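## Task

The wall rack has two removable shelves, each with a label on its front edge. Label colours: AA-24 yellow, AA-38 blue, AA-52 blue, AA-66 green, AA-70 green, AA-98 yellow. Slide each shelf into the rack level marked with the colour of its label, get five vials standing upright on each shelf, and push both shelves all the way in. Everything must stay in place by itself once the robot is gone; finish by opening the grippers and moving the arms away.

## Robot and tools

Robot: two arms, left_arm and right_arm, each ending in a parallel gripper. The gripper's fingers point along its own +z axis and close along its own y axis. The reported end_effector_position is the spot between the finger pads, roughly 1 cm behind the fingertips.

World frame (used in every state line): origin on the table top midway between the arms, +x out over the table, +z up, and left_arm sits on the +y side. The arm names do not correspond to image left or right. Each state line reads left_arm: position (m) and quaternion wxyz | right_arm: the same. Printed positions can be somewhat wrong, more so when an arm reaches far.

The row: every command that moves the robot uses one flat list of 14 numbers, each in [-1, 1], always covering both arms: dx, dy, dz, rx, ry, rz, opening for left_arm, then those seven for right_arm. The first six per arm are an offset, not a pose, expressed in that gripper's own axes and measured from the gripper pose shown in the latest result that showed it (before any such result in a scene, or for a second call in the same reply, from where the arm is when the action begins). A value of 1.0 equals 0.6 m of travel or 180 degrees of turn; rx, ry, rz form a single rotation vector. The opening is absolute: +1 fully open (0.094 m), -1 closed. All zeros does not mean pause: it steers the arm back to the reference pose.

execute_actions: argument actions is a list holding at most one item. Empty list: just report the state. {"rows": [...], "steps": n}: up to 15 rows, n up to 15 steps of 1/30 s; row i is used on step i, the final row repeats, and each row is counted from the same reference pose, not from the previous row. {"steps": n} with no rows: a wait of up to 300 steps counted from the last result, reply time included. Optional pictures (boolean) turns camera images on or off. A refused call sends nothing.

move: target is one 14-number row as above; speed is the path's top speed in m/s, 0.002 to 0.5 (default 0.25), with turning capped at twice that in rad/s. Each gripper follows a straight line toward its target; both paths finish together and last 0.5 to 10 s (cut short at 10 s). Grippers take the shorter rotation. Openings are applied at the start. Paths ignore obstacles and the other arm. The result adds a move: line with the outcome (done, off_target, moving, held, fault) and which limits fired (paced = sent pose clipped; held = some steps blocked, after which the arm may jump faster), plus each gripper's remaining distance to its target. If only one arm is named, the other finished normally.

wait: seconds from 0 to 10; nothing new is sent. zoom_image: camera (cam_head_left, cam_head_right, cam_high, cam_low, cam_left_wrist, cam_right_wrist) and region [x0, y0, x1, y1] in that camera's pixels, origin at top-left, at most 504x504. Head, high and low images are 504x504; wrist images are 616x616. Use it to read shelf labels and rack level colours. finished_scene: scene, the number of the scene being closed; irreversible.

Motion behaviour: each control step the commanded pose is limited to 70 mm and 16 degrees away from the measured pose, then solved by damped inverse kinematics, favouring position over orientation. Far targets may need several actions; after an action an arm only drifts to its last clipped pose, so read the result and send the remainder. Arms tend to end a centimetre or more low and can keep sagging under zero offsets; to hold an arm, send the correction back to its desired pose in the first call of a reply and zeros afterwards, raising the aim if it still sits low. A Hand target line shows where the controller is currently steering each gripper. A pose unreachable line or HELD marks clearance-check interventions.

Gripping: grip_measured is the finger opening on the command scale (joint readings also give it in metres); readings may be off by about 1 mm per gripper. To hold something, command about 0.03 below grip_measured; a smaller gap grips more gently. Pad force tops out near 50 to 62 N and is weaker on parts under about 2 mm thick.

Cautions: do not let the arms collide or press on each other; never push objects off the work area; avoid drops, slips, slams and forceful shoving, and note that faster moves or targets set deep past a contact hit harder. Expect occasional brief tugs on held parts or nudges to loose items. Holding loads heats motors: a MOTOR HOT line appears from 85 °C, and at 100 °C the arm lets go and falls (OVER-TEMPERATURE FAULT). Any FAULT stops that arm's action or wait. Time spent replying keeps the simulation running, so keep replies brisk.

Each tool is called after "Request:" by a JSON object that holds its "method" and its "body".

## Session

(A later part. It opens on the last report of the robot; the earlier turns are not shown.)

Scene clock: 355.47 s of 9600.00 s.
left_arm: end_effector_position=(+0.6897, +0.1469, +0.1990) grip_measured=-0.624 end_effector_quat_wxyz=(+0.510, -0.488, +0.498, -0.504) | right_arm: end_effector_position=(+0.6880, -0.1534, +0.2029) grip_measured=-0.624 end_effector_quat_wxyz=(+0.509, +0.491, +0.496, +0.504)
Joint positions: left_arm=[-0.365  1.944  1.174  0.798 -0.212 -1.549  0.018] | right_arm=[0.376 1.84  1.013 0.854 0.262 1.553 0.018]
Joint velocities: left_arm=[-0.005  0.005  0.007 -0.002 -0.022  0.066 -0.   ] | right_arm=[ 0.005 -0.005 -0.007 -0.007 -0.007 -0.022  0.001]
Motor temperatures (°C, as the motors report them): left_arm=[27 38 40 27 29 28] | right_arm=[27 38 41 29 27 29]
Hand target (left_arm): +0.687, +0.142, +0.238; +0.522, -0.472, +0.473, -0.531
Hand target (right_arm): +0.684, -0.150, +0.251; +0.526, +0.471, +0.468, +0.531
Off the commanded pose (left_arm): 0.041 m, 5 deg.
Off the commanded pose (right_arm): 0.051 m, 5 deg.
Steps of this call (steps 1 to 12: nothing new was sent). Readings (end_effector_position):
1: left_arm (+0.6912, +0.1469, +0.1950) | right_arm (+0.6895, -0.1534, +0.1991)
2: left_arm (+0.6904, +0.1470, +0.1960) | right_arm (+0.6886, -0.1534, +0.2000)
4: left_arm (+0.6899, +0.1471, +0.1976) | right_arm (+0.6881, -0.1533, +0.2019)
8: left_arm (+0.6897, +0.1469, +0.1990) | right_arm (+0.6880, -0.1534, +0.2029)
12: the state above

Request:
{"method": "execute_actions", "body": {"actions": [{"rows": [[0.0068,-0.0662,-0.0037,0.0254,0.0018,-0.0077,-0.66,0.007,0.083,-0.0055,-0.0292,0.0009,0.0057,-0.66],[0.0062,-0.0664,-0.0057,0.0253,0.0016,-0.0078,-0.66,0.0083,0.084,-0.0075,-0.0291,0.0012,0.0057,-0.66],[0.0056,-0.0666,-0.0087,0.0251,0.0014,-0.0079,-0.66,0.0096,0.085,-0.0104,-0.029,0.0015,0.0057,-0.66],[0.005,-0.0668,-0.0122,0.0248,0.0012,-0.008,-0.66,0.0109,0.086,-0.0139,-0.0288,0.0018,0.0056,-0.66],[0.0045,-0.067,-0.0162,0.0246,0.001,-0.0081,-0.66,0.0122,0.0868,-0.0179,-0.0285,0.002,0.0056,-0.66],[0.004,-0.0672,-0.0202,0.0243,0.0008,-0.0082,-0.66,0.0122,0.0875,-0.0218,-0.0283,0.0022,0.0056,-0.66],[0.004,-0.0674,-0.0242,0.024,0.0006,-0.0083,-0.66,0.0122,0.088,-0.0258,-0.0281,0.0022,0.0056,-0.66],[0.004,-0.0675,-0.0282,0.0237,0.0006,-0.0084,-0.66,0.0122,0.0885,-0.0297,-0.0278,0.0022,0.0055,-0.66],[0.004,-0.0676,-0.0322,0.0234,0.0006,-0.0085,-0.66,0.0122,0.089,-0.0337,-0.0276,0.0022,0.0055,-0.66],[0.004,-0.0677,-0.0362,0.0232,0.0006,-0.0086,-0.66,0.0122,0.0894,-0.0377,-0.0274,0.0022,0.0055,-0.66],[0.004,-0.0678,-0.0402,0.0229,0.0006,-0.0087,-0.66,0.0122,0.0898,-0.0416,-0.0271,0.0022,0.0055,-0.66],[0.004,-0.0679,-0.0442,0.0226,0.0006,-0.0088,-0.66,0.0122,0.0901,-0.0456,-0.0269,0.0022,0.0054,-0.66],[0.004,-0.068,-0.0477,0.0224,0.0006,-0.0089,-0.66,0.0122,0.0904,-0.0491,-0.0267,0.0022,0.0054,-0.66],[0.004,-0.0681,-0.0507,0.0221,0.0006,-0.0089,-0.66,0.0122,0.0906,-0.052,-0.0265,0.0022,0.0054,-0.66],[0.004,-0.0682,-0.0527,0.022,0.0006,-0.0089,-0.66,0.0122,0.0907,-0.054,-0.0264,0.0022,0.0054,-0.66]], "steps": 15}], "pictures": false}}

Request:
{"method": "execute_actions", "body": {"actions": [{"steps": 12}], "pictures": false}}

Scene clock: 379.17 s of 9600.00 s.
left_arm: end_effector_position=(+0.6627, +0.1506, +0.1963) grip_measured=-0.624 end_effector_quat_wxyz=(+0.506, -0.494, +0.501, -0.499) | right_arm: end_effector_position=(+0.6618, -0.1504, +0.2016) grip_measured=-0.624 end_effector_quat_wxyz=(+0.505, +0.494, +0.503, +0.499)
Joint positions: left_arm=[-0.371  1.89   1.087  0.813 -0.223 -1.554  0.018] | right_arm=[0.395 1.786 0.939 0.854 0.278 1.553 0.018]
Joint velocities: left_arm=[-0.054 -0.151 -0.154  0.022 -0.037  0.051 -0.001] | right_arm=[ 0.015 -0.181 -0.144 -0.007  0.066 -0.066 -0.   ]
Motor temperatures (°C, as the motors report them): left_arm=[27 38 40 27 29 28] | right_arm=[27 39 41 29 27 29]
Hand target (left_arm): +0.657, +0.145, +0.238; +0.519, -0.477, +0.474, -0.528
Hand target (right_arm): +0.654, -0.147, +0.254; +0.523, +0.472, +0.472, +0.530
Off the commanded pose (left_arm): 0.044 m, 5 deg.
Off the commanded pose (right_arm): 0.056 m, 6 deg.
Steps of this call (steps 1 to 90: nothing new was sent; then 20.20 s passed at rest; steps 91 to 105: all 15 steps of this action). Readings (end_effector_position):
91: left_arm (+0.6897, +0.1469, +0.1990) | right_arm (+0.6880, -0.1534, +0.2029)
92: left_arm (+0.6894, +0.1470, +0.1984) | right_arm (+0.6878, -0.1532, +0.2027)
94: left_arm (+0.6879, +0.1474, +0.1976) | right_arm (+0.6865, -0.1529, +0.2017)
98: left_arm (+0.6799, +0.1498, +0.1947) | right_arm (+0.6785, -0.1508, +0.1993)
105: the state above

Scene clock: 379.57 s of 9600.00 s.
left_arm: end_effector_position=(+0.6592, +0.1499, +0.2016) grip_measured=-0.624 end_effector_quat_wxyz=(+0.508, -0.493, +0.499, -0.501) | right_arm: end_effector_position=(+0.6582, -0.1509, +0.2070) grip_measured=-0.624 end_effector_quat_wxyz=(+0.506, +0.493, +0.501, +0.500)
Joint positions: left_arm=[-0.373  1.877  1.078  0.816 -0.225 -1.554  0.018] | right_arm=[0.396 1.771 0.93  0.854 0.28  1.553 0.018]
Joint velocities: left_arm=[ 0.005  0.005  0.012  0.002 -0.007 -0.022  0.001] | right_arm=[-0.024 -0.005  0.002 -0.027 -0.007  0.037 -0.   ]
Motor temperatures (°C, as the motors report them): left_arm=[27 38 40 27 29 28] | right_arm=[27 39 41 29 27 29]
Hand target (left_arm): +0.657, +0.145, +0.238; +0.519, -0.477, +0.474, -0.528
Hand target (right_arm): +0.654, -0.147, +0.254; +0.523, +0.472, +0.472, +0.530
Off the commanded pose (left_arm): 0.038 m, 5 deg.
Off the commanded pose (right_arm): 0.050 m, 6 deg.
Steps of this call (steps 1 to 12: nothing new was sent). Readings (end_effector_position):
1: left_arm (+0.6609, +0.1502, +0.1971) | right_arm (+0.6601, -0.1505, +0.2027)
2: left_arm (+0.6599, +0.1500, +0.1983) | right_arm (+0.6589, -0.1506, +0.2037)
4: left_arm (+0.6593, +0.1499, +0.2006) | right_arm (+0.6583, -0.1509, +0.2060)
8: left_arm (+0.6592, +0.1499, +0.2016) | right_arm (+0.6582, -0.1509, +0.2070)
12: the state above

Request:
{"method": "execute_actions", "body": {"actions": [{"rows": [[0.0085,-0.063,-0.0033,0.025,0.0022,-0.008,-0.66,0.0065,0.0815,-0.0068,-0.031,0.0015,0.0067,-0.66],[0.0087,-0.064,-0.0054,0.025,0.0022,-0.0081,-0.66,0.0066,0.083,-0.0089,-0.031,0.0015,0.0067,-0.66],[0.0089,-0.065,-0.0085,0.0249,0.0022,-0.0081,-0.66,0.0067,0.0845,-0.012,-0.031,0.0015,0.0067,-0.66],[0.0091,-0.066,-0.0122,0.0248,0.0022,-0.0082,-0.66,0.0068,0.086,-0.0157,-0.0311,0.0015,0.0067,-0.66],[0.0093,-0.067,-0.0163,0.0247,0.0022,-0.0082,-0.66,0.0069,0.0873,-0.0199,-0.0311,0.0014,0.0067,-0.66],[0.0095,-0.0678,-0.0205,0.0246,0.0022,-0.0083,-0.66,0.007,0.0885,-0.0241,-0.0312,0.0014,0.0067,-0.66],[0.0097,-0.0685,-0.0246,0.0245,0.0022,-0.0083,-0.66,0.007,0.0896,-0.0283,-0.0312,0.0014,0.0067,-0.66],[0.0097,-0.0691,-0.0288,0.0243,0.0022,-0.0084,-0.66,0.007,0.0906,-0.0325,-0.0313,0.0014,0.0067,-0.66],[0.0097,-0.0697,-0.0329,0.0242,0.0022,-0.0084,-0.66,0.007,0.0915,-0.0367,-0.0313,0.0013,0.0067,-0.66],[0.0097,-0.0702,-0.0371,0.0241,0.0022,-0.0085,-0.66,0.007,0.0923,-0.0409,-0.0314,0.0013,0.0067,-0.66],[0.0097,-0.0707,-0.0412,0.024,0.0022,-0.0085,-0.66,0.007,0.093,-0.0452,-0.0314,0.0013,0.0067,-0.66],[0.0097,-0.0711,-0.0454,0.0239,0.0022,-0.0086,-0.66,0.007,0.0936,-0.0494,-0.0315,0.0013,0.0067,-0.66],[0.0097,-0.0714,-0.049,0.0238,0.0022,-0.0086,-0.66,0.007,0.0941,-0.053,-0.0315,0.0013,0.0067,-0.66],[0.0097,-0.0717,-0.0521,0.0237,0.0022,-0.0086,-0.66,0.007,0.0945,-0.0562,-0.0315,0.0013,0.0067,-0.66],[0.0097,-0.0718,-0.0542,0.0236,0.0022,-0.0086,-0.66,0.007,0.0947,-0.0583,-0.0315,0.0013,0.0067,-0.66]], "steps": 15}], "pictures": false}}

Request:
{"method": "execute_actions", "body": {"actions": [{"steps": 12}]}}

Scene clock: 402.13 s of 9600.00 s.
left_arm: end_effector_position=(+0.6319, +0.1495, +0.2050) grip_measured=-0.624 end_effector_quat_wxyz=(+0.505, -0.495, +0.501, -0.499) | right_arm: end_effector_position=(+0.6303, -0.1516, +0.2105) grip_measured=-0.624 end_effector_quat_wxyz=(+0.506, +0.494, +0.502, +0.498)
Joint positions: left_arm=[-0.386  1.815  0.998  0.826 -0.237 -1.557  0.018] | right_arm=[0.412 1.706 0.854 0.859 0.297 1.553 0.018]
Joint velocities: left_arm=[-0.044 -0.171 -0.159  0.046  0.007  0.022 -0.002] | right_arm=[ 0.044 -0.181 -0.154  0.027 -0.081 -0.037  0.   ]
Motor temperatures (°C, as the motors report them): left_arm=[27 38 40 27 29 28] | right_arm=[27 39 41 29 27 29]
Hand target (left_arm): +0.626, +0.144, +0.243; +0.517, -0.479, +0.475, -0.527
Hand target (right_arm): +0.622, -0.147, +0.261; +0.524, +0.472, +0.471, +0.530
Off the commanded pose (left_arm): 0.040 m, 5 deg.
Off the commanded pose (right_arm): 0.054 m, 6 deg.
Steps of this call (steps 1 to 90: nothing new was sent; then 19.07 s passed at rest; steps 91 to 105: all 15 steps of this action). Readings (end_effector_position):
91: left_arm (+0.6592, +0.1499, +0.2016) | right_arm (+0.6582, -0.1509, +0.2070)
92: left_arm (+0.6591, +0.1500, +0.2014) | right_arm (+0.6580, -0.1510, +0.2066)
94: left_arm (+0.6577, +0.1500, +0.2009) | right_arm (+0.6567, -0.1511, +0.2062)
98: left_arm (+0.6494, +0.1497, +0.1994) | right_arm (+0.6483, -0.1511, +0.2047)
105: the state above

Scene clock: 402.53 s of 9600.00 s.
left_arm: end_effector_position=(+0.6283, +0.1495, +0.2107) grip_measured=-0.624 end_effector_quat_wxyz=(+0.507, -0.493, +0.498, -0.502) | right_arm: end_effector_position=(+0.6266, -0.1519, +0.2166) grip_measured=-0.624 end_effector_quat_wxyz=(+0.508, +0.492, +0.500, +0.500)
Joint positions: left_arm=[-0.387  1.801  0.989  0.831 -0.238 -1.557  0.018] | right_arm=[0.413 1.691 0.845 0.863 0.299 1.55  0.018]
Joint velocities: left_arm=[-0.015 -0.024  0.007  0.012 -0.051  0.022  0.   ] | right_arm=[-0.005  0.005  0.012 -0.002 -0.051 -0.081 -0.001]
Motor temperatures (°C, as the motors report them): left_arm=[27 38 40 27 29 28] | right_arm=[27 39 41 29 27 29]
Hand target (left_arm): +0.626, +0.144, +0.243; +0.517, -0.479, +0.475, -0.527
Hand target (right_arm): +0.622, -0.148, +0.261; +0.524, +0.472, +0.470, +0.531
Off the commanded pose (left_arm): 0.034 m, 4 deg.
Off the commanded pose (right_arm): 0.047 m, 6 deg.
Steps of this call (steps 1 to 12: nothing new was sent). Readings (end_effector_position):
1: left_arm (+0.6301, +0.1495, +0.2061) | right_arm (+0.6285, -0.1516, +0.2117)
2: left_arm (+0.6290, +0.1495, +0.2077) | right_arm (+0.6274, -0.1519, +0.2131)
4: left_arm (+0.6284, +0.1495, +0.2099) | right_arm (+0.6267, -0.1518, +0.2155)
8: left_arm (+0.6283, +0.1495, +0.2107) | right_arm (+0.6266, -0.1519, +0.2166)
12: the state above
camera_calibration (this result's frames):
cam_left_wrist: T_world_to_cam=[[-0.0269254, -0.00993277, 0.999588, -0.190671], [-0.583779, -0.811564, -0.0237894, 0.501065], [0.811466, -0.584179, 0.0160532, -0.301234], [0, 0, 0, 1]] pos_world=[0.531818, 0.228778, 0.207348]
cam_right_wrist: T_world_to_cam=[[0.0179792, -0.0126447, -0.999758, 0.203962], [-0.58784, 0.80871, -0.0207998, 0.500904], [0.808778, 0.588072, 0.00710688, -0.296377], [0, 0, 0, 1]] pos_world=[0.530487, -0.228216, 0.216438]

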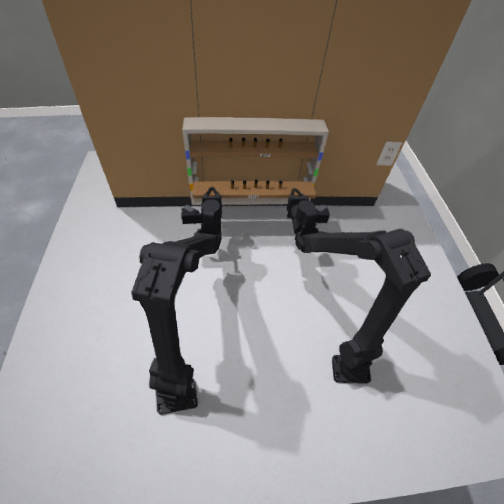

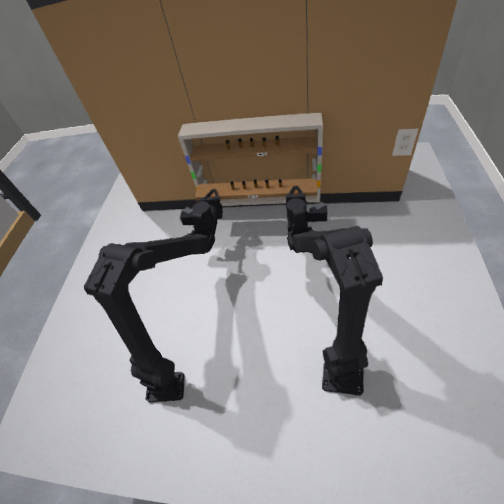

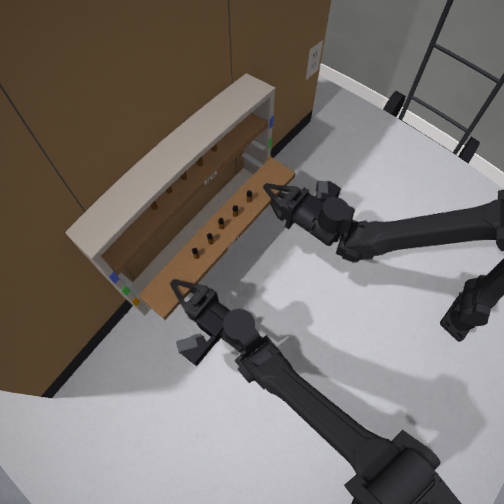

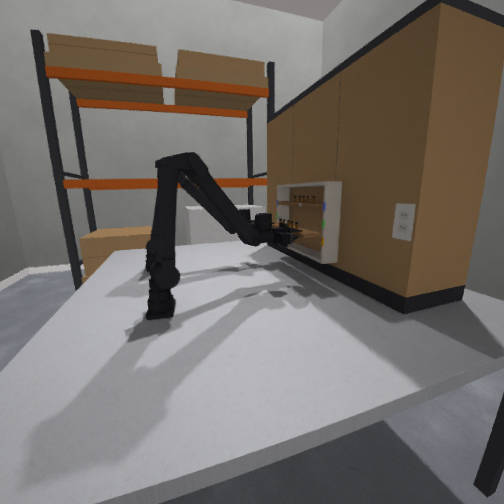

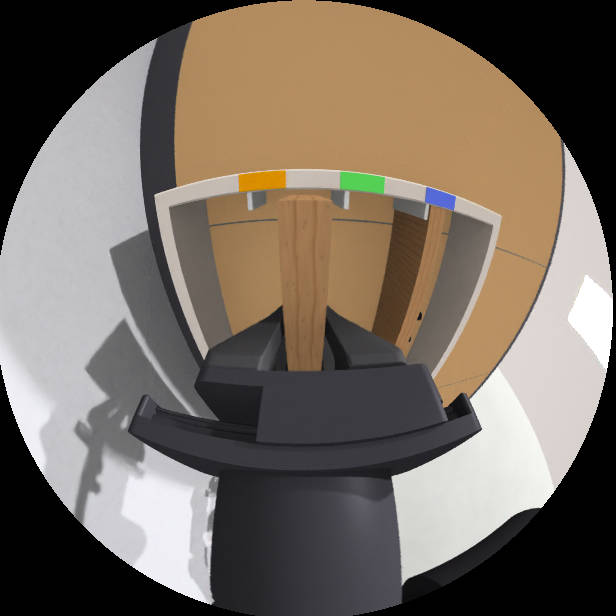

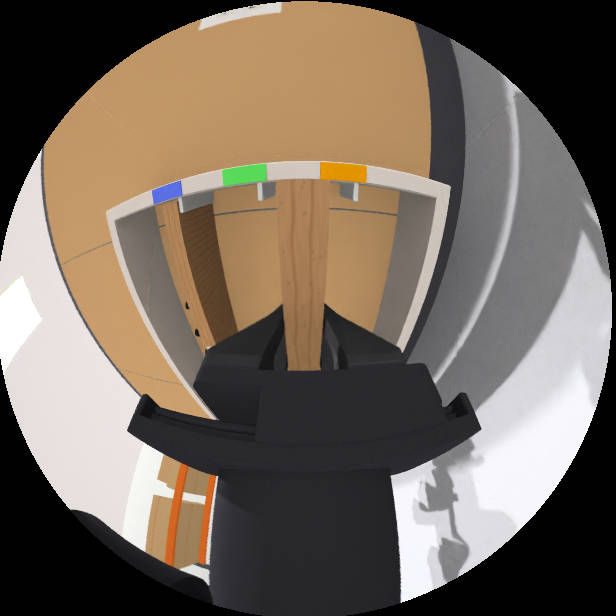

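Request:
{"method": "zoom_image", "body": {"camera": "cam_high", "region": [100, 130, 310, 330]}}

Request:
{"method": "zoom_image", "body": {"camera": "cam_left_wrist", "region": [230, 160, 460, 240]}}

Request:
{"method": "zoom_image", "body": {"camera": "cam_right_wrist", "region": [150, 150, 380, 230]}}

Request:
{"method": "zoom_image", "body": {"camera": "cam_low", "region": [240, 170, 350, 270]}}

Region (100, 130, 310, 330) of cam_high's 504x504 image, scaled by 2.400, with more detail than that image has; it fills the top 480 rows of this view, and the rest is white.

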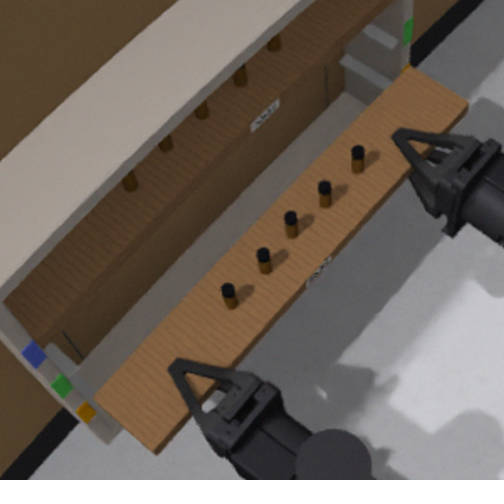

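Region (230, 160, 460, 240) of cam_left_wrist's 616x616 image, scaled by 2.191, with more detail than that image has; it fills the top 175 rows of this view, and the rest is white.

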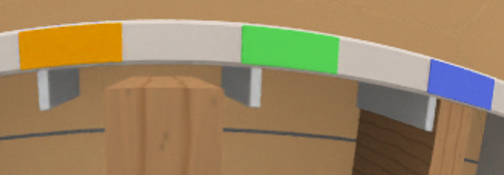

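Region (150, 150, 380, 230) of cam_right_wrist's 616x616 image, scaled by 2.191, with more detail than that image has; it fills the top 175 rows of this view, and the rest is white.

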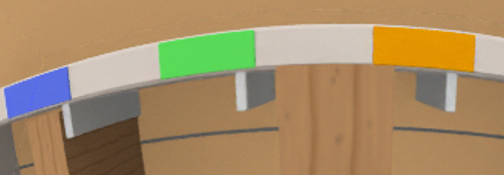

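Region (240, 170, 350, 270) of cam_low's 504x504 image, scaled by 4.582, with more detail than that image has; it fills the top 458 rows of this view, and the rest is white.

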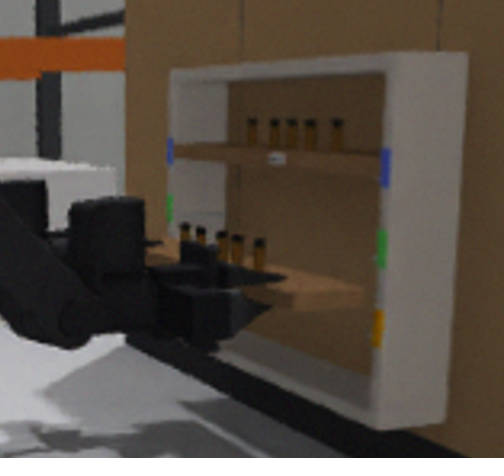

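Request:
{"method": "execute_actions", "body": {"actions": [{"rows": [[0.009,-0.056,-0.0022,0.0216,0.0019,-0.007,-0.66,0.0074,0.0772,-0.0052,-0.0297,0.0016,0.0077,-0.66],[0.0089,-0.0585,-0.0019,0.0203,0.0019,-0.0063,-0.66,0.0076,0.0798,-0.0048,-0.0285,0.0016,0.0074,-0.66],[0.0088,-0.062,-0.0019,0.019,0.0019,-0.0056,-0.66,0.0078,0.0837,-0.0048,-0.0273,0.0016,0.0072,-0.66],[0.0087,-0.0664,-0.0022,0.0177,0.0019,-0.005,-0.66,0.008,0.0884,-0.0049,-0.026,0.0016,0.007,-0.66],[0.0086,-0.0715,-0.0026,0.0165,0.0019,-0.0044,-0.66,0.0082,0.0938,-0.0051,-0.0248,0.0016,0.0068,-0.66],[0.0086,-0.0769,-0.004,0.0163,0.0019,-0.0043,-0.66,0.0084,0.0993,-0.0065,-0.0247,0.0016,0.0067,-0.66],[0.0085,-0.0822,-0.0053,0.0161,0.0019,-0.0043,-0.66,0.0085,0.1049,-0.0079,-0.0246,0.0016,0.0067,-0.66],[0.0084,-0.0876,-0.0067,0.0159,0.0019,-0.0042,-0.66,0.0085,0.1104,-0.0093,-0.0244,0.0016,0.0066,-0.66],[0.0084,-0.0929,-0.008,0.0157,0.0019,-0.0041,-0.66,0.0085,0.116,-0.0106,-0.0243,0.0016,0.0066,-0.66],[0.0083,-0.0983,-0.0094,0.0155,0.0019,-0.0041,-0.66,0.0085,0.1216,-0.012,-0.0242,0.0016,0.0066,-0.66],[0.0082,-0.1036,-0.0108,0.0153,0.0019,-0.004,-0.66,0.0085,0.1271,-0.0134,-0.024,0.0016,0.0065,-0.66],[0.0082,-0.1089,-0.0121,0.0151,0.0019,-0.004,-0.66,0.0085,0.1327,-0.0148,-0.0239,0.0016,0.0065,-0.66],[0.0081,-0.1136,-0.0133,0.0149,0.0019,-0.0039,-0.66,0.0085,0.1376,-0.016,-0.0238,0.0016,0.0064,-0.66],[0.008,-0.1176,-0.0143,0.0147,0.0019,-0.0038,-0.66,0.0085,0.1417,-0.017,-0.0237,0.0016,0.0064,-0.66],[0.008,-0.1203,-0.015,0.0146,0.0019,-0.0038,-0.66,0.0085,0.1445,-0.0177,-0.0236,0.0016,0.0064,-0.66]], "steps": 15}], "pictures": false}}

Request:
{"method": "execute_actions", "body": {"actions": [{"steps": 14}], "pictures": false}}

Scene clock: 438.20 s of 9600.00 s.
left_arm: end_effector_position=(+0.6197, +0.1489, +0.2476) grip_measured=-0.624 end_effector_quat_wxyz=(+0.506, -0.492, +0.498, -0.503) | right_arm: end_effector_position=(+0.6164, -0.1527, +0.2531) grip_measured=-0.624 end_effector_quat_wxyz=(+0.509, +0.491, +0.499, +0.501)
Joint positions: left_arm=[-0.391  1.712  0.989  0.743 -0.24  -1.557  0.018] | right_arm=[0.419 1.592 0.845 0.767 0.305 1.549 0.018]
Joint velocities: left_arm=[-0.015 -0.269 -0.002 -0.198  0.037 -0.037 -0.   ] | right_arm=[-0.005 -0.327 -0.007 -0.227 -0.022 -0.037 -0.   ]
Motor temperatures (°C, as the motors report them): left_arm=[27 38 40 27 29 28] | right_arm=[27 39 41 29 27 29]
Hand target (left_arm): +0.618, +0.145, +0.282; +0.514, -0.483, +0.484, -0.518
Hand target (right_arm): +0.613, -0.148, +0.301; +0.520, +0.476, +0.477, +0.525
Off the commanded pose (left_arm): 0.035 m, 3 deg.
Off the commanded pose (right_arm): 0.050 m, 4 deg.
Steps of this call (steps 1 to 90: nothing new was sent; then 32.17 s passed at rest; steps 91 to 105: all 15 steps of this action). Readings (end_effector_position):
91: left_arm (+0.6283, +0.1495, +0.2107) | right_arm (+0.6266, -0.1519, +0.2166)
92: left_arm (+0.6283, +0.1495, +0.2107) | right_arm (+0.6266, -0.1519, +0.2166)
94: left_arm (+0.6282, +0.1496, +0.2116) | right_arm (+0.6264, -0.1519, +0.2174)
98: left_arm (+0.6265, +0.1494, +0.2176) | right_arm (+0.6245, -0.1520, +0.2233)
105: the state above

Scene clock: 438.67 s of 9600.00 s.
left_arm: end_effector_position=(+0.6167, +0.1485, +0.2595) grip_measured=-0.624 end_effector_quat_wxyz=(+0.509, -0.489, +0.496, -0.505) | right_arm: end_effector_position=(+0.6131, -0.1532, +0.2648) grip_measured=-0.624 end_effector_quat_wxyz=(+0.511, +0.489, +0.496, +0.503)
Joint positions: left_arm=[-0.393  1.689  0.989  0.729 -0.24  -1.553  0.018] | right_arm=[0.42  1.565 0.845 0.75  0.306 1.547 0.018]
Joint velocities: left_arm=[-0.005 -0.015 -0.002  0.002 -0.037  0.022 -0.001] | right_arm=[-0.005 -0.005  0.007  0.017 -0.022 -0.066  0.   ]
Motor temperatures (°C, as the motors report them): left_arm=[27 38 40 27 29 28] | right_arm=[27 39 41 29 27 29]
Hand target (left_arm): +0.618, +0.145, +0.281; +0.514, -0.483, +0.484, -0.518
Hand target (right_arm): +0.613, -0.148, +0.302; +0.520, +0.476, +0.476, +0.525
Off the commanded pose (left_arm): 0.024 m, 2 deg.
Off the commanded pose (right_arm): 0.039 m, 4 deg.
Steps of this call (steps 1 to 14: nothing new was sent). Readings (end_effector_position):
1: left_arm (+0.6187, +0.1486, +0.2516) | right_arm (+0.6152, -0.1526, +0.2571)
2: left_arm (+0.6178, +0.1487, +0.2554) | right_arm (+0.6143, -0.1527, +0.2606)
4: left_arm (+0.6168, +0.1484, +0.2599) | right_arm (+0.6132, -0.1531, +0.2651)
8: left_arm (+0.6167, +0.1484, +0.2598) | right_arm (+0.6131, -0.1532, +0.2650)
14: the state above

Request:
{"method": "execute_actions", "body": {"actions": [{"rows": [[0.0024,-0.0392,0.0074,0.013,-0.0002,-0.0045,-0.66,0.0046,0.0626,0.0073,-0.021,0.0009,0.0065,-0.66],[-0.0007,-0.0417,0.0115,0.0144,-0.0009,-0.0045,-0.66,0.002,0.0632,0.0128,-0.0217,0.0,0.0066,-0.66],[-0.0038,-0.0443,0.0157,0.0159,-0.0017,-0.0045,-0.66,-0.0007,0.0638,0.0184,-0.0223,-0.001,0.0068,-0.66],[-0.0069,-0.0468,0.0198,0.0173,-0.0024,-0.0045,-0.66,-0.0033,0.0644,0.0239,-0.023,-0.002,0.0069,-0.66],[-0.01,-0.0493,0.024,0.0188,-0.0032,-0.0045,-0.66,-0.006,0.065,0.0294,-0.0236,-0.0029,0.007,-0.66],[-0.0103,-0.0497,0.0253,0.0185,-0.0033,-0.0045,-0.66,-0.0057,0.0656,0.0309,-0.0233,-0.0029,0.0069,-0.66],[-0.0107,-0.0503,0.0276,0.0179,-0.0033,-0.0045,-0.66,-0.0053,0.0665,0.0335,-0.0227,-0.0028,0.0068,-0.66],[-0.0112,-0.051,0.0302,0.0173,-0.0034,-0.0045,-0.66,-0.0048,0.0676,0.0365,-0.0221,-0.0028,0.0067,-0.66],[-0.0117,-0.0517,0.0329,0.0166,-0.0036,-0.0045,-0.66,-0.0043,0.0687,0.0396,-0.0214,-0.0027,0.0066,-0.66],[-0.0122,-0.0524,0.0356,0.016,-0.0037,-0.0045,-0.66,-0.0038,0.0698,0.0426,-0.0207,-0.0027,0.0065,-0.66],[-0.0128,-0.0531,0.0383,0.0153,-0.0038,-0.0045,-0.66,-0.0032,0.071,0.0457,-0.0201,-0.0026,0.0064,-0.66],[-0.0133,-0.0538,0.0409,0.0147,-0.0039,-0.0045,-0.66,-0.0027,0.0721,0.0487,-0.0194,-0.0026,0.0062,-0.66],[-0.0137,-0.0544,0.0432,0.0142,-0.004,-0.0045,-0.66,-0.0023,0.073,0.0512,-0.0189,-0.0026,0.0061,-0.66],[-0.0141,-0.0549,0.0452,0.0137,-0.0041,-0.0045,-0.66,-0.0019,0.0738,0.0535,-0.0184,-0.0025,0.006,-0.66],[-0.0143,-0.0552,0.0463,0.0134,-0.0041,-0.0045,-0.66,-0.0017,0.0743,0.0548,-0.0181,-0.0025,0.006,-0.66]], "steps": 15}], "pictures": false}}

Request:
{"method": "execute_actions", "body": {"actions": [{"steps": 14}]}}

Scene clock: 472.37 s of 9600.00 s.
left_arm: end_effector_position=(+0.6205, +0.1495, +0.2564) grip_measured=-0.624 end_effector_quat_wxyz=(+0.503, -0.493, +0.503, -0.500) | right_arm: end_effector_position=(+0.6166, -0.1518, +0.2623) grip_measured=-0.624 end_effector_quat_wxyz=(+0.505, +0.493, +0.505, +0.497)
Joint positions: left_arm=[-0.388  1.692  1.     0.699 -0.232 -1.556  0.018] | right_arm=[0.419 1.566 0.859 0.711 0.3   1.55  0.018]
Joint velocities: left_arm=[ 0.034  0.024  0.105 -0.125 -0.007 -0.051  0.   ] | right_arm=[-0.005  0.005  0.115 -0.139 -0.007  0.007  0.   ]
Motor temperatures (°C, as the motors report them): left_arm=[27 37 43 27 29 28] | right_arm=[27 38 44 29 27 29]
Hand target (left_arm): +0.639, +0.158, +0.293; +0.519, -0.485, +0.479, -0.516
Hand target (right_arm): +0.638, -0.156, +0.311; +0.522, +0.481, +0.475, +0.520
Off the commanded pose (left_arm): 0.044 m, 4 deg.
Off the commanded pose (right_arm): 0.056 m, 5 deg.
Steps of this call (steps 1 to 90: nothing new was sent; then 30.20 s passed at rest; steps 91 to 105: all 15 steps of this action). Readings (end_effector_position):
91: left_arm (+0.6167, +0.1485, +0.2595) | right_arm (+0.6131, -0.1532, +0.2648)
92: left_arm (+0.6167, +0.1485, +0.2595) | right_arm (+0.6131, -0.1531, +0.2648)
94: left_arm (+0.6167, +0.1483, +0.2595) | right_arm (+0.6131, -0.1531, +0.2648)
98: left_arm (+0.6168, +0.1484, +0.2594) | right_arm (+0.6131, -0.1529, +0.2643)
105: the state above

Scene clock: 472.83 s of 9600.00 s.
left_arm: end_effector_position=(+0.6239, +0.1500, +0.2614) grip_measured=-0.624 end_effector_quat_wxyz=(+0.504, -0.492, +0.501, -0.502) | right_arm: end_effector_position=(+0.6200, -0.1512, +0.2673) grip_measured=-0.624 end_effector_quat_wxyz=(+0.506, +0.492, +0.503, +0.499)
Joint positions: left_arm=[-0.386  1.693  1.013  0.693 -0.23  -1.556  0.018] | right_arm=[0.418 1.567 0.872 0.703 0.299 1.55  0.018]
Joint velocities: left_arm=[-0.005 -0.015  0.007  0.012 -0.022 -0.022 -0.001] | right_arm=[-0.015 -0.005 -0.017 -0.002  0.007 -0.022 -0.   ]
Motor temperatures (°C, as the motors report them): left_arm=[27 37 43 27 29 28] | right_arm=[27 38 44 29 27 29]
Hand target (left_arm): +0.639, +0.158, +0.294; +0.519, -0.485, +0.479, -0.516
Hand target (right_arm): +0.638, -0.156, +0.311; +0.522, +0.481, +0.475, +0.520
Off the commanded pose (left_arm): 0.038 m, 4 deg.
Off the commanded pose (right_arm): 0.050 m, 5 deg.
Steps of this call (steps 1 to 14: nothing new was sent). Readings (end_effector_position):
1: left_arm (+0.6215, +0.1497, +0.2572) | right_arm (+0.6176, -0.1516, +0.2632)
2: left_arm (+0.6224, +0.1499, +0.2584) | right_arm (+0.6184, -0.1513, +0.2646)
4: left_arm (+0.6234, +0.1499, +0.2605) | right_arm (+0.6195, -0.1512, +0.2666)
8: left_arm (+0.6239, +0.1500, +0.2615) | right_arm (+0.6200, -0.1513, +0.2677)
14: the state above
camera_calibration (this result's frames):
cam_left_wrist: T_world_to_cam=[[-0.0222151, -0.0118207, 0.999683, -0.244069], [-0.589438, -0.807496, -0.0226468, 0.502694], [0.807508, -0.589754, 0.0109711, -0.293506], [0, 0, 0, 1]] pos_world=[0.527893, 0.229942, 0.258596]
cam_right_wrist: T_world_to_cam=[[0.0100179, -0.0150771, -0.999836, 0.259327], [-0.591076, 0.806413, -0.0180827, 0.498529], [0.806553, 0.591161, -0.000833172, -0.287856], [0, 0, 0, 1]] pos_world=[0.524242, -0.227941, 0.26806]

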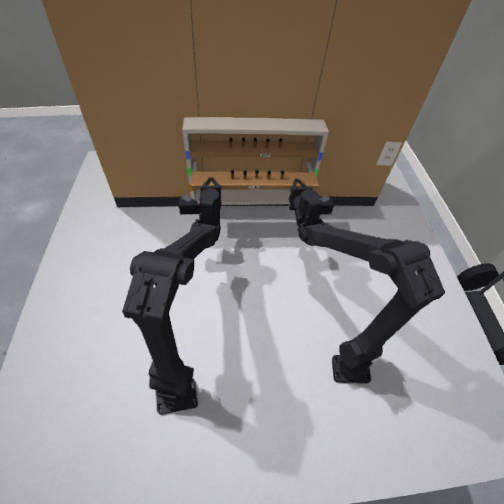

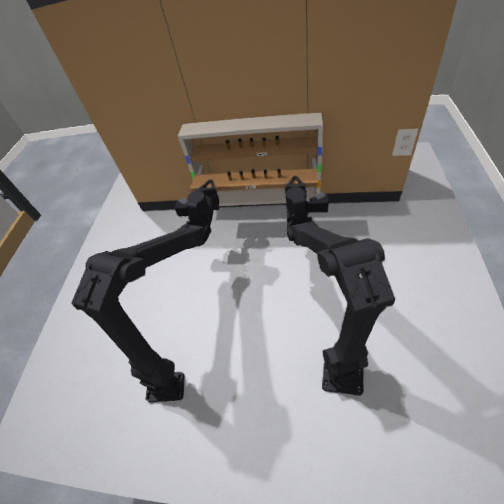

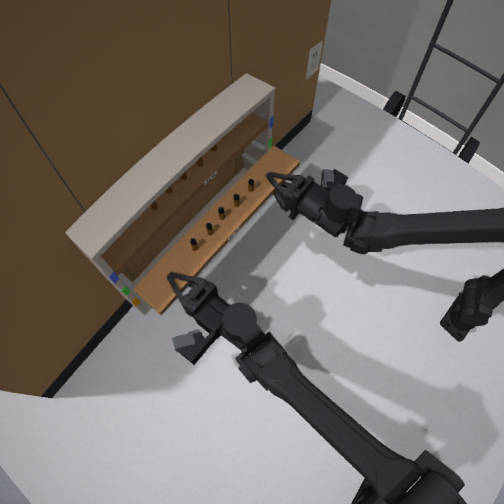

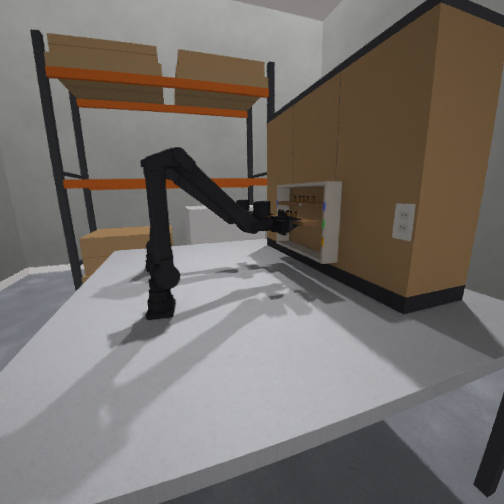

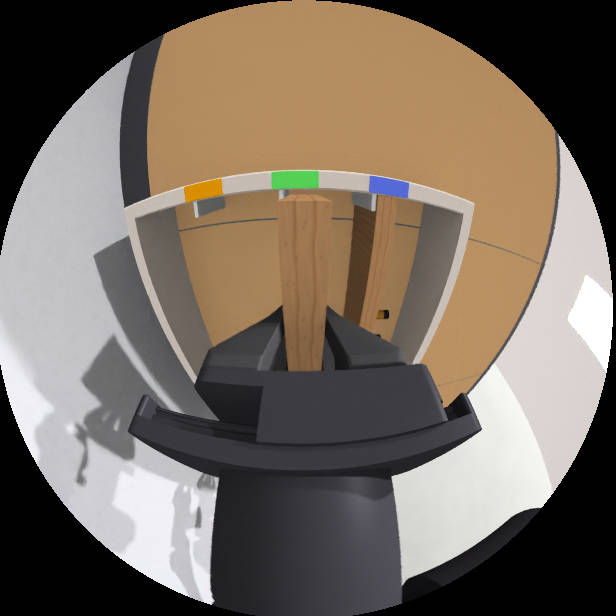

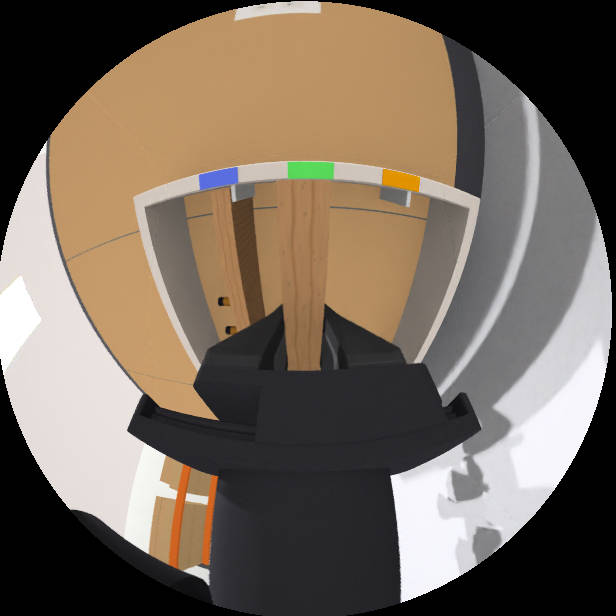

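Request:
{"method": "zoom_image", "body": {"camera": "cam_left_wrist", "region": [260, 165, 380, 225]}}

Request:
{"method": "zoom_image", "body": {"camera": "cam_right_wrist", "region": [230, 155, 350, 215]}}

Request:
{"method": "zoom_image", "body": {"camera": "cam_low", "region": [250, 175, 350, 265]}}

Region (260, 165, 380, 225) of cam_left_wrist's 616x616 image, scaled by 4.200, with more detail than that image has.

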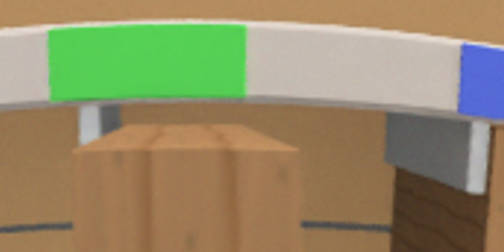

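Region (230, 155, 350, 215) of cam_right_wrist's 616x616 image, scaled by 4.200, with more detail than that image has.

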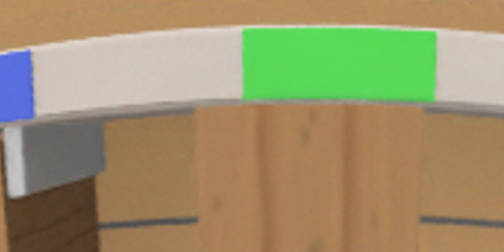

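Region (250, 175, 350, 265) of cam_low's 504x504 image, scaled by 5.040, with more detail than that image has; it fills the top 454 rows of this view, and the rest is white.

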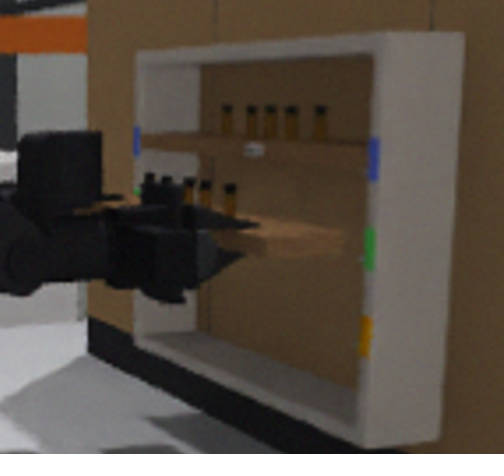

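Request:
{"method": "execute_actions", "body": {"actions": [{"rows": [[-0.0122,-0.0537,0.032,0.0185,-0.0051,-0.0045,-0.66,-0.006,0.0712,0.04,-0.0242,-0.0038,0.007,-0.66],[-0.0123,-0.054,0.0328,0.0185,-0.0052,-0.0045,-0.66,-0.0059,0.0716,0.041,-0.0242,-0.0038,0.007,-0.66],[-0.0126,-0.0544,0.0342,0.0185,-0.0052,-0.0045,-0.66,-0.0057,0.0723,0.0426,-0.0242,-0.0038,0.007,-0.66],[-0.0129,-0.055,0.036,0.0185,-0.0053,-0.0045,-0.66,-0.0054,0.0732,0.0448,-0.0243,-0.0037,0.007,-0.66],[-0.0132,-0.0557,0.038,0.0185,-0.0054,-0.0045,-0.66,-0.0051,0.0743,0.0473,-0.0243,-0.0037,0.007,-0.66],[-0.0135,-0.0564,0.04,0.0185,-0.0055,-0.0045,-0.66,-0.0048,0.0753,0.0497,-0.0243,-0.0037,0.007,-0.66],[-0.0139,-0.0571,0.042,0.0185,-0.0056,-0.0045,-0.66,-0.0045,0.0763,0.0521,-0.0244,-0.0036,0.007,-0.66],[-0.0142,-0.0577,0.044,0.0185,-0.0057,-0.0045,-0.66,-0.0042,0.0773,0.0545,-0.0244,-0.0036,0.007,-0.66],[-0.0145,-0.0583,0.0459,0.0185,-0.0058,-0.0045,-0.66,-0.0039,0.0783,0.0568,-0.0244,-0.0036,0.007,-0.66],[-0.0148,-0.0589,0.0474,0.0185,-0.0059,-0.0045,-0.66,-0.0037,0.079,0.0586,-0.0245,-0.0035,0.007,-0.66],[-0.0149,-0.0592,0.0484,0.0185,-0.006,-0.0045,-0.66,-0.0036,0.0795,0.0598,-0.0245,-0.0035,0.007,-0.66],[-0.015,-0.0593,0.0487,0.0185,-0.006,-0.0045,-0.66,-0.0035,0.0797,0.0602,-0.0245,-0.0035,0.007,-0.66]], "steps": 15}], "pictures": false}}

Request:
{"method": "execute_actions", "body": {"actions": [{"steps": 12}]}}

Scene clock: 502.80 s of 9600.00 s.
left_arm: end_effector_position=(+0.6336, +0.1521, +0.2651) grip_measured=-0.624 end_effector_quat_wxyz=(+0.506, -0.493, +0.500, -0.501) | right_arm: end_effector_position=(+0.6314, -0.1491, +0.2713) grip_measured=-0.624 end_effector_quat_wxyz=(+0.505, +0.491, +0.505, +0.499)
Joint positions: left_arm=[-0.379  1.706  1.045  0.676 -0.229 -1.557  0.018] | right_arm=[0.413 1.584 0.909 0.684 0.291 1.55  0.018]
Joint velocities: left_arm=[ 0.015  0.005  0.022 -0.017 -0.022 -0.066 -0.   ] | right_arm=[-0.015  0.015  0.017 -0.007 -0.022 -0.037 -0.   ]
Motor temperatures (°C, as the motors report them): left_arm=[27 37 48 27 29 28] | right_arm=[27 38 51 29 27 29]
Hand target (left_arm): +0.650, +0.160, +0.297; +0.520, -0.486, +0.478, -0.515
Hand target (right_arm): +0.650, -0.154, +0.316; +0.522, +0.481, +0.475, +0.520
Off the commanded pose (left_arm): 0.038 m, 3 deg.
Off the commanded pose (right_arm): 0.051 m, 5 deg.
Steps of this call (steps 1 to 90: nothing new was sent; then 26.47 s passed at rest; steps 91 to 105: all 15 steps of this action). Readings (end_effector_position):
91: left_arm (+0.6239, +0.1500, +0.2614) | right_arm (+0.6200, -0.1512, +0.2673)
92: left_arm (+0.6239, +0.1500, +0.2614) | right_arm (+0.6201, -0.1513, +0.2672)
94: left_arm (+0.6240, +0.1500, +0.2611) | right_arm (+0.6202, -0.1514, +0.2669)
98: left_arm (+0.6267, +0.1503, +0.2614) | right_arm (+0.6236, -0.1509, +0.2677)
105: the state above

Scene clock: 503.20 s of 9600.00 s.
left_arm: end_effector_position=(+0.6338, +0.1521, +0.2649) grip_measured=-0.624 end_effector_quat_wxyz=(+0.506, -0.494, +0.500, -0.501) | right_arm: end_effector_position=(+0.6316, -0.1490, +0.2713) grip_measured=-0.624 end_effector_quat_wxyz=(+0.505, +0.491, +0.505, +0.499)
Joint positions: left_arm=[-0.379  1.707  1.045  0.675 -0.229 -1.557  0.018] | right_arm=[0.413 1.585 0.91  0.683 0.291 1.55  0.018]
Joint velocities: left_arm=[-0.015 -0.005  0.007 -0.017  0.081 -0.037  0.001] | right_arm=[-0.005  0.005  0.007  0.002  0.022  0.066 -0.001]
Motor temperatures (°C, as the motors report them): left_arm=[27 37 49 27 29 28] | right_arm=[27 38 51 29 27 29]
Hand target (left_arm): +0.650, +0.159, +0.297; +0.520, -0.486, +0.478, -0.515
Hand target (right_arm): +0.650, -0.154, +0.316; +0.522, +0.481, +0.475, +0.520
Off the commanded pose (left_arm): 0.038 m, 4 deg.
Off the commanded pose (right_arm): 0.050 m, 5 deg.
Steps of this call (steps 1 to 12: nothing new was sent). Readings (end_effector_position):
1: left_arm (+0.6338, +0.1521, +0.2651) | right_arm (+0.6316, -0.1490, +0.2714)
2: left_arm (+0.6338, +0.1521, +0.2650) | right_arm (+0.6316, -0.1490, +0.2713)
4: left_arm (+0.6338, +0.1521, +0.2649) | right_arm (+0.6316, -0.1490, +0.2713)
8: left_arm (+0.6338, +0.1521, +0.2649) | right_arm (+0.6316, -0.1490, +0.2713)
12: the state above
camera_calibration (this result's frames):
cam_left_wrist: T_world_to_cam=[[-0.0217903, -0.0116618, 0.999695, -0.247642], [-0.585438, -0.810413, -0.0222146, 0.508107], [0.810424, -0.585744, 0.0108319, -0.302727], [0, 0, 0, 1]] pos_world=[0.537406, 0.231568, 0.262133]
cam_right_wrist: T_world_to_cam=[[0.00863999, -0.0155605, -0.999842, 0.264049], [-0.594174, 0.804143, -0.0176493, 0.505152], [0.80429, 0.594232, -0.00229785, -0.296232], [0, 0, 0, 1]] pos_world=[0.536123, -0.226075, 0.272242]

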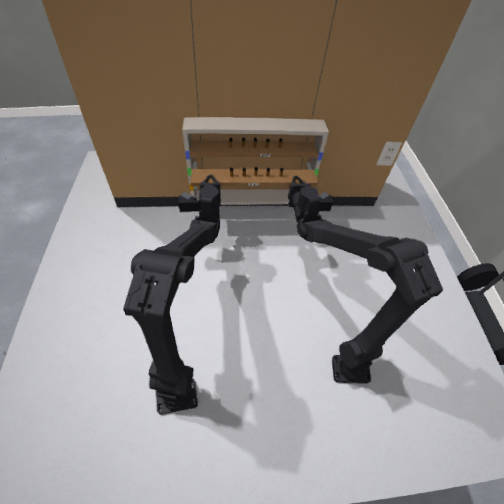

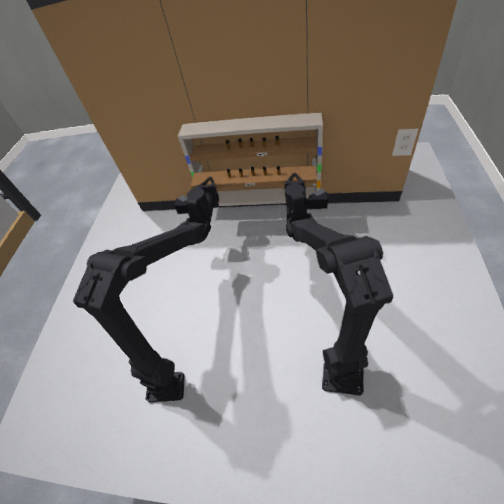

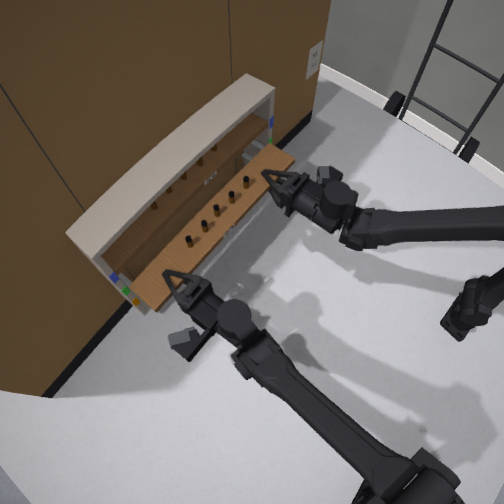

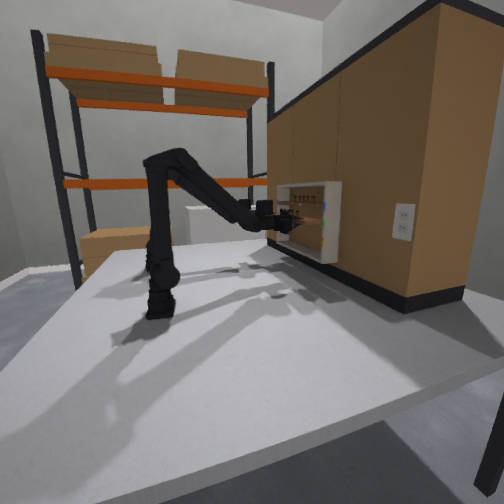

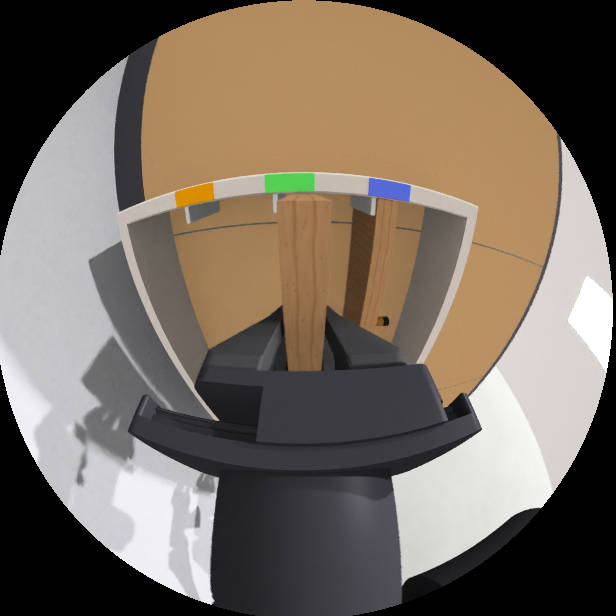

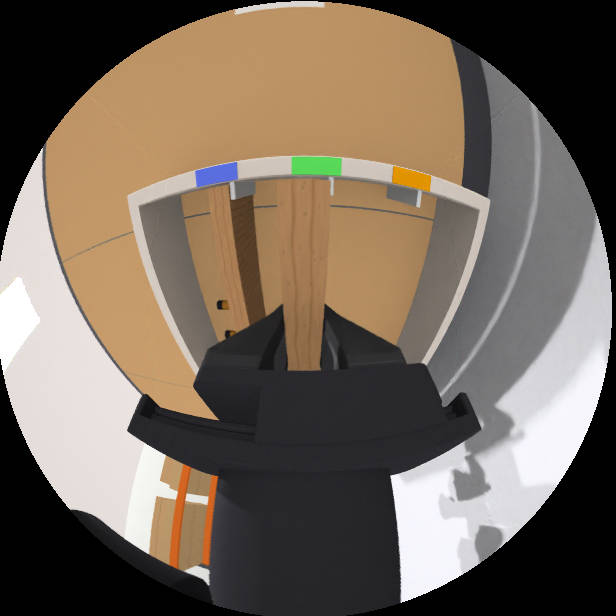

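Request:
{"method": "execute_actions", "body": {"actions": []}}

Scene clock: 516.77 s of 9600.00 s.
left_arm: end_effector_position=(+0.6338, +0.1521, +0.2649) grip_measured=-0.624 end_effector_quat_wxyz=(+0.506, -0.494, +0.500, -0.501) | right_arm: end_effector_position=(+0.6316, -0.1490, +0.2713) grip_measured=-0.624 end_effector_quat_wxyz=(+0.505, +0.491, +0.505, +0.499)
Joint positions: left_arm=[-0.379  1.707  1.045  0.675 -0.229 -1.557  0.018] | right_arm=[0.413 1.585 0.91  0.683 0.291 1.55  0.018]
Joint velocities: left_arm=[ 0.005 -0.015  0.007 -0.002  0.022 -0.007  0.   ] | right_arm=[-0.005 -0.005  0.002 -0.012  0.066 -0.066 -0.001]
Motor temperatures (°C, as the motors report them): left_arm=[27 37 50 27 29 28] | right_arm=[27 38 52 29 27 29]
Hand target (left_arm): +0.650, +0.159, +0.297; +0.520, -0.486, +0.478, -0.515
Hand target (right_arm): +0.650, -0.154, +0.316; +0.522, +0.481, +0.475, +0.520
Off the commanded pose (left_arm): 0.038 m, 4 deg.
Off the commanded pose (right_arm): 0.050 m, 5 deg.
Steps of this call (steps 1 to 90: nothing new was sent; then 10.57 s passed at rest). Readings (end_effector_position):
1: left_arm (+0.6338, +0.1521, +0.2649) | right_arm (+0.6316, -0.1490, +0.2713)
2: left_arm (+0.6338, +0.1521, +0.2649) | right_arm (+0.6316, -0.1490, +0.2713)
4: left_arm (+0.6338, +0.1521, +0.2649) | right_arm (+0.6316, -0.1490, +0.2713)
8: left_arm (+0.6338, +0.1521, +0.2649) | right_arm (+0.6316, -0.1490, +0.2713)
90: the state above
camera_calibration (this result's frames):
cam_left_wrist: T_world_to_cam=[[-0.0217903, -0.0116618, 0.999695, -0.247642], [-0.585438, -0.810413, -0.0222146, 0.508107], [0.810424, -0.585744, 0.0108319, -0.302727], [0, 0, 0, 1]] pos_world=[0.537406, 0.231568, 0.262133]
cam_right_wrist: T_world_to_cam=[[0.00863999, -0.0155605, -0.999842, 0.264049], [-0.594174, 0.804143, -0.0176493, 0.505152], [0.80429, 0.594232, -0.00229785, -0.296232], [0, 0, 0, 1]] pos_world=[0.536123, -0.226075, 0.272242]

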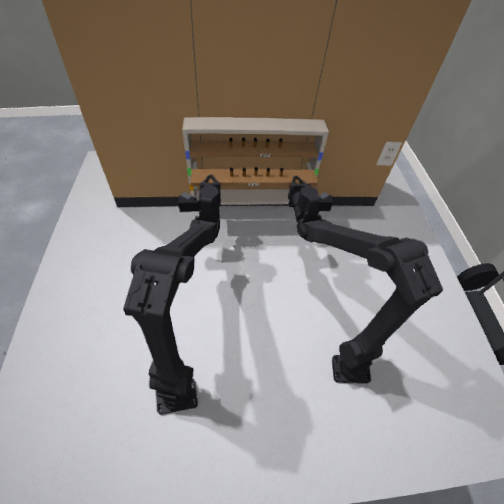

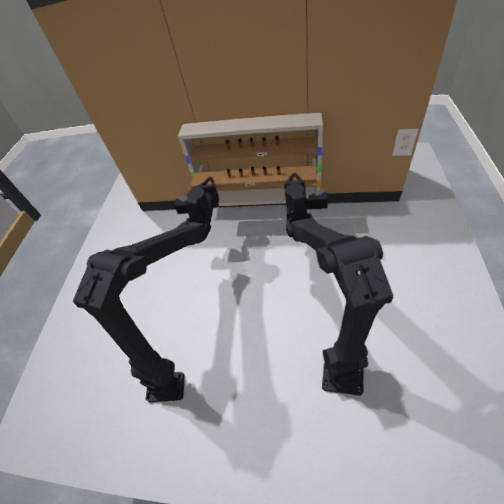

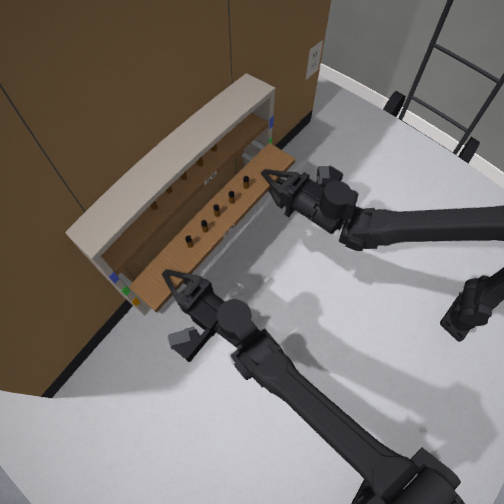

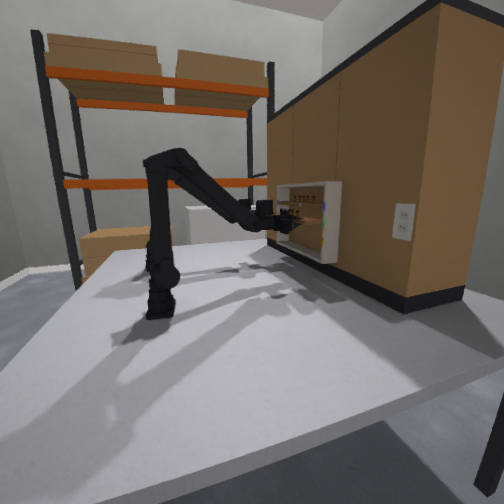

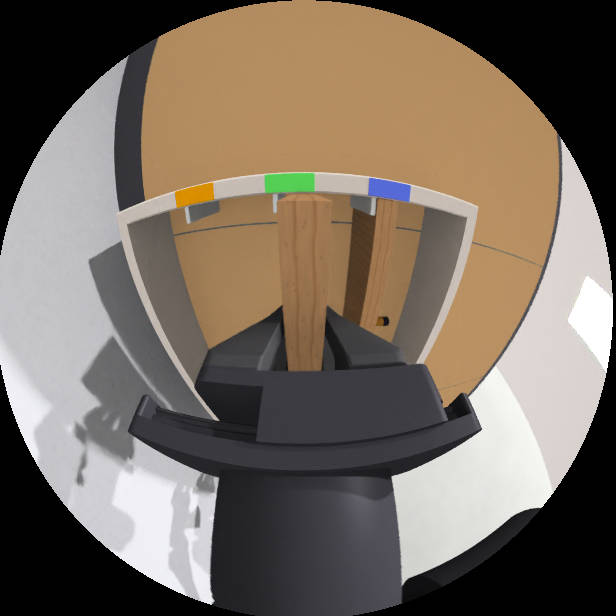

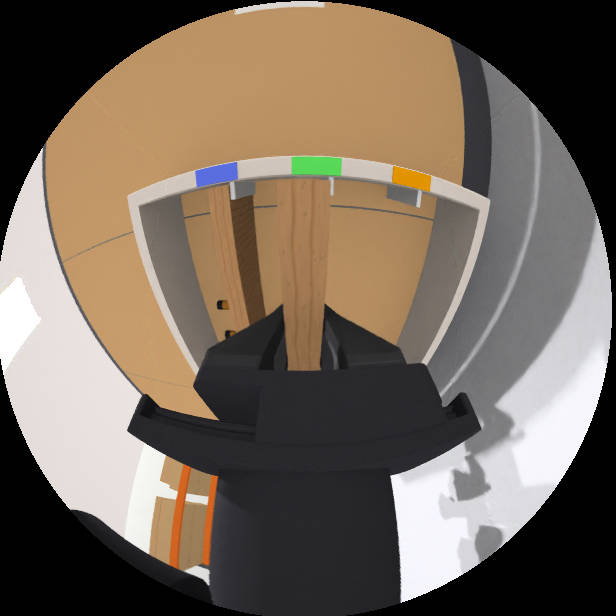

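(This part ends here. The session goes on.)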